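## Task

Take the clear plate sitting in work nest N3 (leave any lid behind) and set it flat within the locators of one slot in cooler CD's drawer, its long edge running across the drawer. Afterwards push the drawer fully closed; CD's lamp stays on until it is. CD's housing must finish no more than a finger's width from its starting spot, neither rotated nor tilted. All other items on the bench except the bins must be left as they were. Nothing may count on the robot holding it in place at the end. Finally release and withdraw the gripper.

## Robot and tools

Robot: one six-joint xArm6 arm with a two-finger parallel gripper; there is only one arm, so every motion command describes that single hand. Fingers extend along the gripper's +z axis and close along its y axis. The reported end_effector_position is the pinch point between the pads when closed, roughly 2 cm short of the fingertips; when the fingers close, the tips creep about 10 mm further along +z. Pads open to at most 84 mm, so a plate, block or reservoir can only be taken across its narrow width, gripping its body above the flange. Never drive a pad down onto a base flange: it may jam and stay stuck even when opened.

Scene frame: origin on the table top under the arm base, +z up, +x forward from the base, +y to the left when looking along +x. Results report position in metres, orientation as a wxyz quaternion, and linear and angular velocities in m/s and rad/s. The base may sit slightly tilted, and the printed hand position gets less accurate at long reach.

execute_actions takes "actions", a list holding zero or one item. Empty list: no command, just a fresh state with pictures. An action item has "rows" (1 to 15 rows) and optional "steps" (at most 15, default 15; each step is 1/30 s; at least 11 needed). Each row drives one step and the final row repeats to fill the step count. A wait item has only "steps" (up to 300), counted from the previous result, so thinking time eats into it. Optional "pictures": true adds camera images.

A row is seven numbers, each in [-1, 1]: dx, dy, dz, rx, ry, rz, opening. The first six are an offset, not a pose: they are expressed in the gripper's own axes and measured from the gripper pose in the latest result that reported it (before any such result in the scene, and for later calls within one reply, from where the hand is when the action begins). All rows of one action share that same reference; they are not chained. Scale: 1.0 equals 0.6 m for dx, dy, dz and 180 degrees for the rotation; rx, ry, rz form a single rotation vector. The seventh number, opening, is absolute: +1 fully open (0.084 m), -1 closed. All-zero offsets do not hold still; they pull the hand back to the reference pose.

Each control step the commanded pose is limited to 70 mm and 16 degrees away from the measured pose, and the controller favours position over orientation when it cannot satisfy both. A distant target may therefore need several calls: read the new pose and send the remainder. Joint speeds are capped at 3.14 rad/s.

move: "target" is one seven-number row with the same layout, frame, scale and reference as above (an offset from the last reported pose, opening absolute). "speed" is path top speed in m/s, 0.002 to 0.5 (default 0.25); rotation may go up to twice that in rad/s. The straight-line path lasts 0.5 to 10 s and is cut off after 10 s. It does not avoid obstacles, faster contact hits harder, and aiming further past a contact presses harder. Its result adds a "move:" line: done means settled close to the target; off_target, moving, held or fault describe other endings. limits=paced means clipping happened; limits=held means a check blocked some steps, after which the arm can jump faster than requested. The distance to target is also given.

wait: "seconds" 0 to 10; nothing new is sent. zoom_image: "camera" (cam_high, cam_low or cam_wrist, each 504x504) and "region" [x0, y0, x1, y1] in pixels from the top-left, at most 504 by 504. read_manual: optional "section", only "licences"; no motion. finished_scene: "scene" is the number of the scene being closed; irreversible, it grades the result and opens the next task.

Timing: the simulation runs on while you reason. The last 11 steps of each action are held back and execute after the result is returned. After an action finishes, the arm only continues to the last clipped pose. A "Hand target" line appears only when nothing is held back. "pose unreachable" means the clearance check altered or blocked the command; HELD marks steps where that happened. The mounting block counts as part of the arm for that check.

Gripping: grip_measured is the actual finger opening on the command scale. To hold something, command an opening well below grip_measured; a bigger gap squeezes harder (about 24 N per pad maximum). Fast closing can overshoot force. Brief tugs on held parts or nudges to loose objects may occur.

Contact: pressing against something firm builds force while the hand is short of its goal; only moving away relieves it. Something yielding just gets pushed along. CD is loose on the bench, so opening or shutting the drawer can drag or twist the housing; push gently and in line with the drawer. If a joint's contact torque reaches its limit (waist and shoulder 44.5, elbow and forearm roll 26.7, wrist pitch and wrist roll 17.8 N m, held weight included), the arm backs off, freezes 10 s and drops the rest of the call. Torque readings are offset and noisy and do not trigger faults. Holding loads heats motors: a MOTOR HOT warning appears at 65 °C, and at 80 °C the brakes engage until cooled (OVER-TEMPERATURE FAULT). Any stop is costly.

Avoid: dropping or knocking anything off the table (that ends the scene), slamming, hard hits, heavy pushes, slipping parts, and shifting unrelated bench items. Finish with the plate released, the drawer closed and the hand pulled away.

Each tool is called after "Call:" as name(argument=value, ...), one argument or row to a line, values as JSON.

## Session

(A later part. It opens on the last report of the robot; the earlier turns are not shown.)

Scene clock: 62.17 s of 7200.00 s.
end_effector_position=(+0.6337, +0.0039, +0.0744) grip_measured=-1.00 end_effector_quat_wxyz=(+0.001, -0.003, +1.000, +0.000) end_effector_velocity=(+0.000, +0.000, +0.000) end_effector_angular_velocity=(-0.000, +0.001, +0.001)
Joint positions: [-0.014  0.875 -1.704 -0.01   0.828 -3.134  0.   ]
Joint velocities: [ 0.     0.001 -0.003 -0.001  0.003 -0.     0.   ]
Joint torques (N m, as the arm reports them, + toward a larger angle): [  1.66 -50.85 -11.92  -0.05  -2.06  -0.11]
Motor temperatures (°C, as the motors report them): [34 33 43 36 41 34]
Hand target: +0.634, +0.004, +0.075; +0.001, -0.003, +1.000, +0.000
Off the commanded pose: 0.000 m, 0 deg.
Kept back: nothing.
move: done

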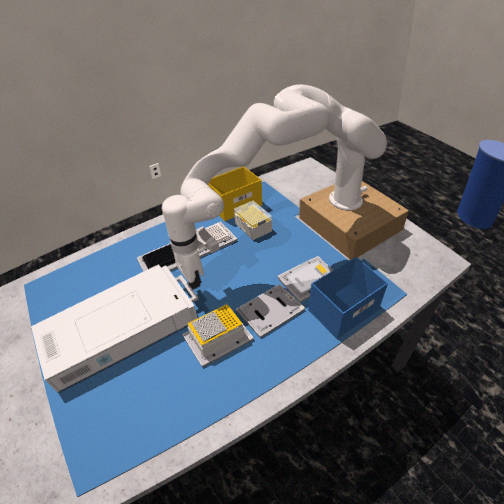

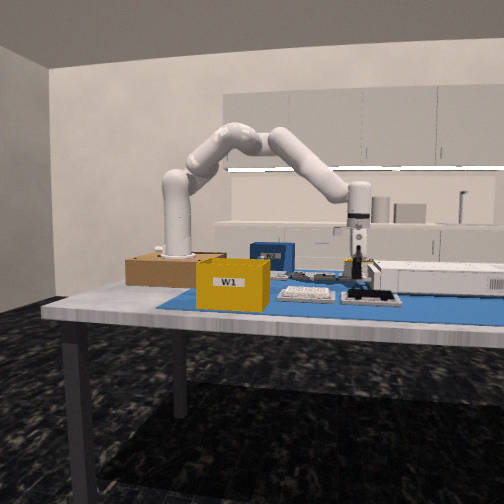

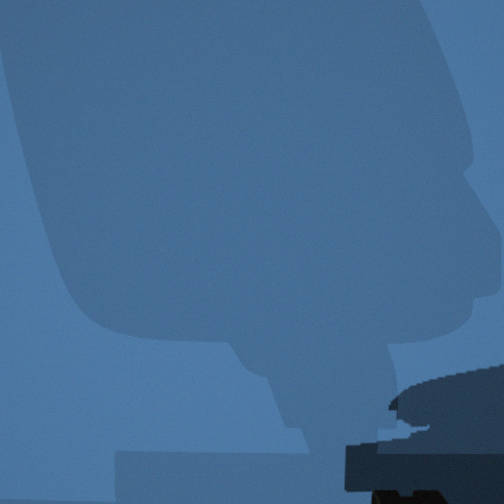

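Call:
move(
  target=[-0.003,0,0,0,0,0,-1],
  speed=0.005,
)

Call:
move(
  target=[0.05,0,0,0,0,0,-1],
  speed=0.08,
)

Call:
move(
  target=[0.15,0,-0.25,0,0,0,1],
  speed=0.25,
)

Call:
zoom_image(
  camera="cam_high",
  region=[20,220,260,400],
)

Scene clock: 63.50 s of 7200.00 s.
end_effector_position=(+0.6345, +0.0038, +0.0737) grip_measured=-1.00 end_effector_quat_wxyz=(-0.001, -0.003, +1.000, +0.000) end_effector_velocity=(+0.001, -0.001, +0.000) end_effector_angular_velocity=(+0.000, -0.001, -0.001)
Joint positions: [-0.014  0.881 -1.714 -0.01   0.835 -3.134  0.   ]
Joint velocities: [-0.001  0.001 -0.002  0.    -0.    -0.     0.   ]
Joint torques (N m, as the arm reports them, + toward a larger angle): [  0.95 -52.85 -15.09  -0.2   -3.66   0.11]
Motor temperatures (°C, as the motors report them): [34 33 43 36 41 34]
Hand target: +0.635, +0.004, +0.074; +0.001, -0.003, +1.000, +0.000
Off the commanded pose: 0.001 m, 0 deg.
Kept back: nothing.
move: done

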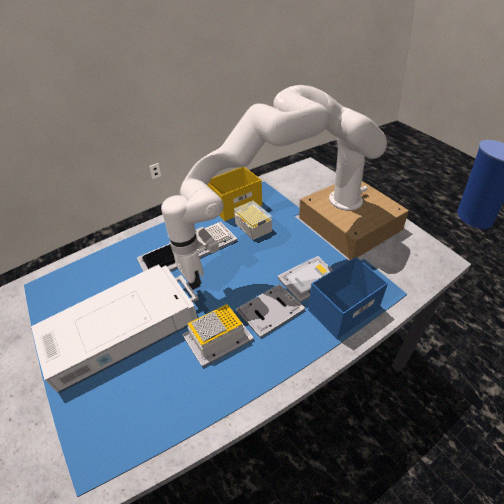

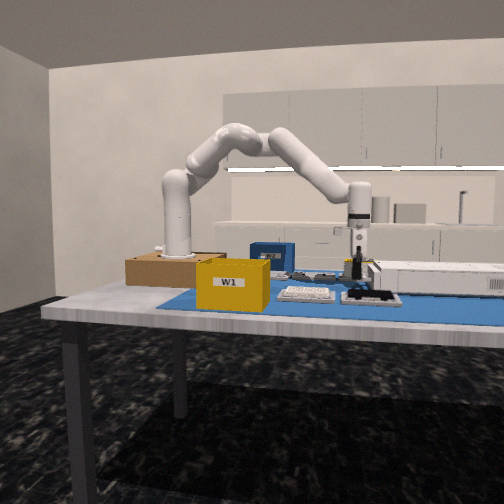

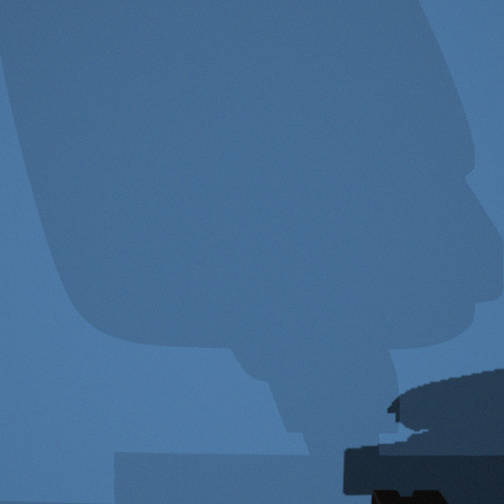

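Scene clock: 64.30 s of 7200.00 s.
end_effector_position=(+0.6048, +0.0034, +0.0738) grip_measured=-1.00 end_effector_quat_wxyz=(-0.001, -0.003, +1.000, +0.000) end_effector_velocity=(-0.002, +0.000, -0.001) end_effector_angular_velocity=(-0.001, +0.002, +0.002)
Joint positions: [-0.014  0.783 -1.535 -0.011  0.754 -3.133  0.   ]
Joint velocities: [ 0.001 -0.001  0.005 -0.001 -0.002 -0.     0.   ]
Joint torques (N m, as the arm reports them, + toward a larger angle): [  1.99 -48.41 -10.8    0.05  -1.05  -0.3 ]
Motor temperatures (°C, as the motors report them): [34 33 43 36 41 34]
Hand target: +0.605, +0.003, +0.074; -0.001, -0.003, +1.000, +0.000
Off the commanded pose: 0.000 m, 0 deg.
Kept back: nothing.
move: done

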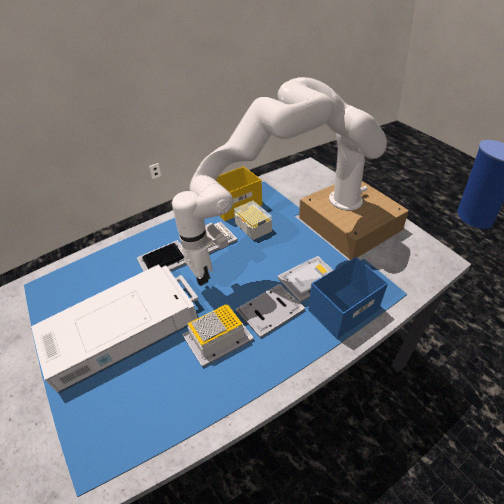

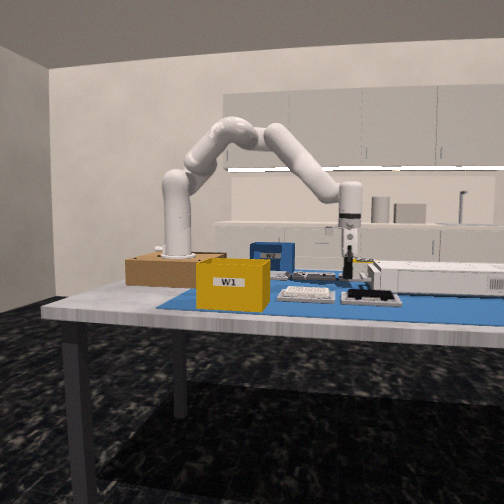

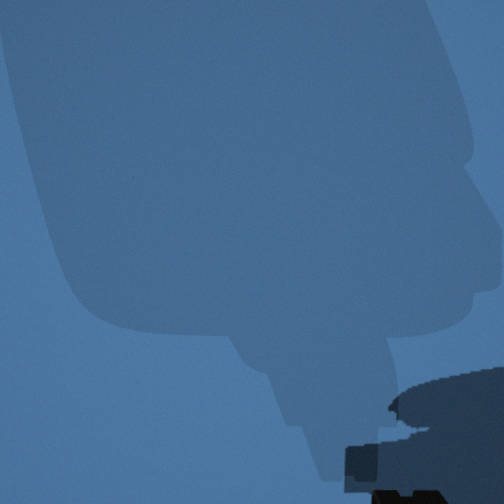

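Scene clock: 65.50 s of 7200.00 s.
end_effector_position=(+0.5147, +0.0027, +0.2231) grip_measured=+1.00 end_effector_quat_wxyz=(-0.001, -0.004, +1.000, +0.000) end_effector_velocity=(+0.003, -0.000, +0.006) end_effector_angular_velocity=(+0.002, -0.013, -0.003)
Joint positions: [-0.011  0.244 -1.161 -0.009  0.92  -3.133  0.084]
Joint velocities: [-0.001 -0.008 -0.005  0.002 -0.     0.001  0.   ]
Joint torques (N m, as the arm reports them, + toward a larger angle): [  1.06 -36.51 -11.84  -0.46  -1.65   0.  ]
Motor temperatures (°C, as the motors report them): [34 33 43 36 41 34]
Hand target: +0.515, +0.003, +0.224; -0.001, -0.004, +1.000, +0.000
Off the commanded pose: 0.001 m, 0 deg.
Kept back: nothing.
move: done

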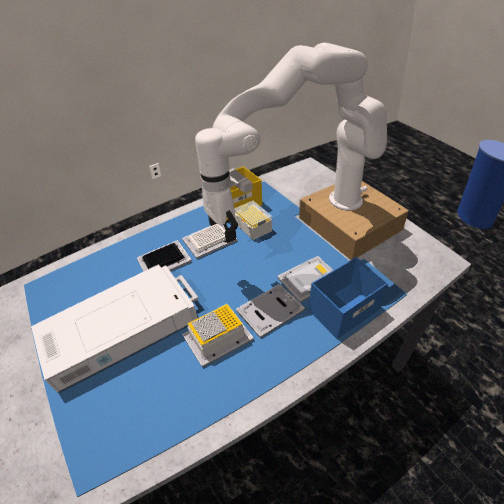

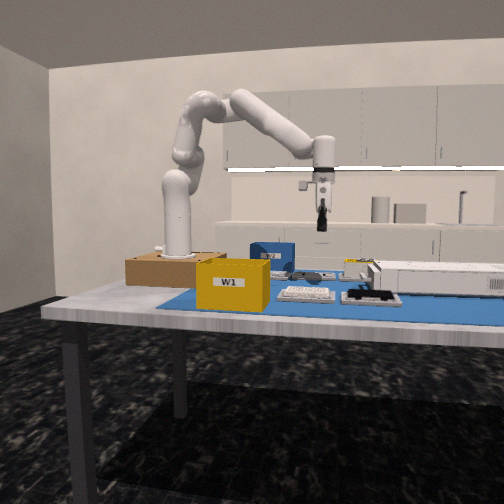

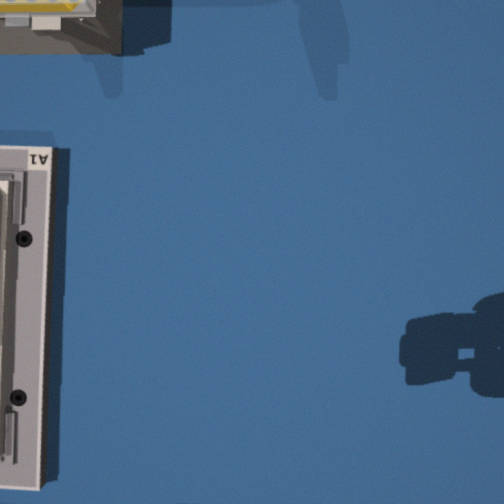

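Region (20, 220, 260, 400) of cam_high's 504x504 image, scaled by 2.100, with more detail than that image has; it fills the top 378 rows of this view, and the rest is white.

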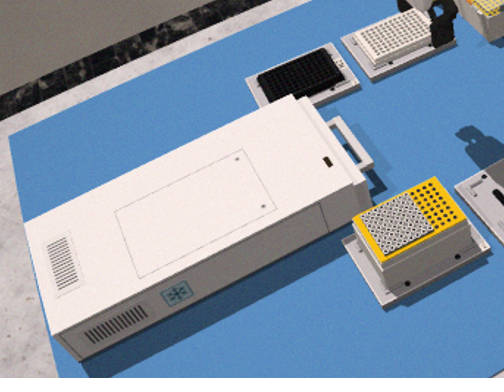

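The drawer is shut, the lamp is off, the housing looks unmoved, and the arm is clear.

Call:
finished_scene(
  scene=2,
)

The scene is finished: the task was done.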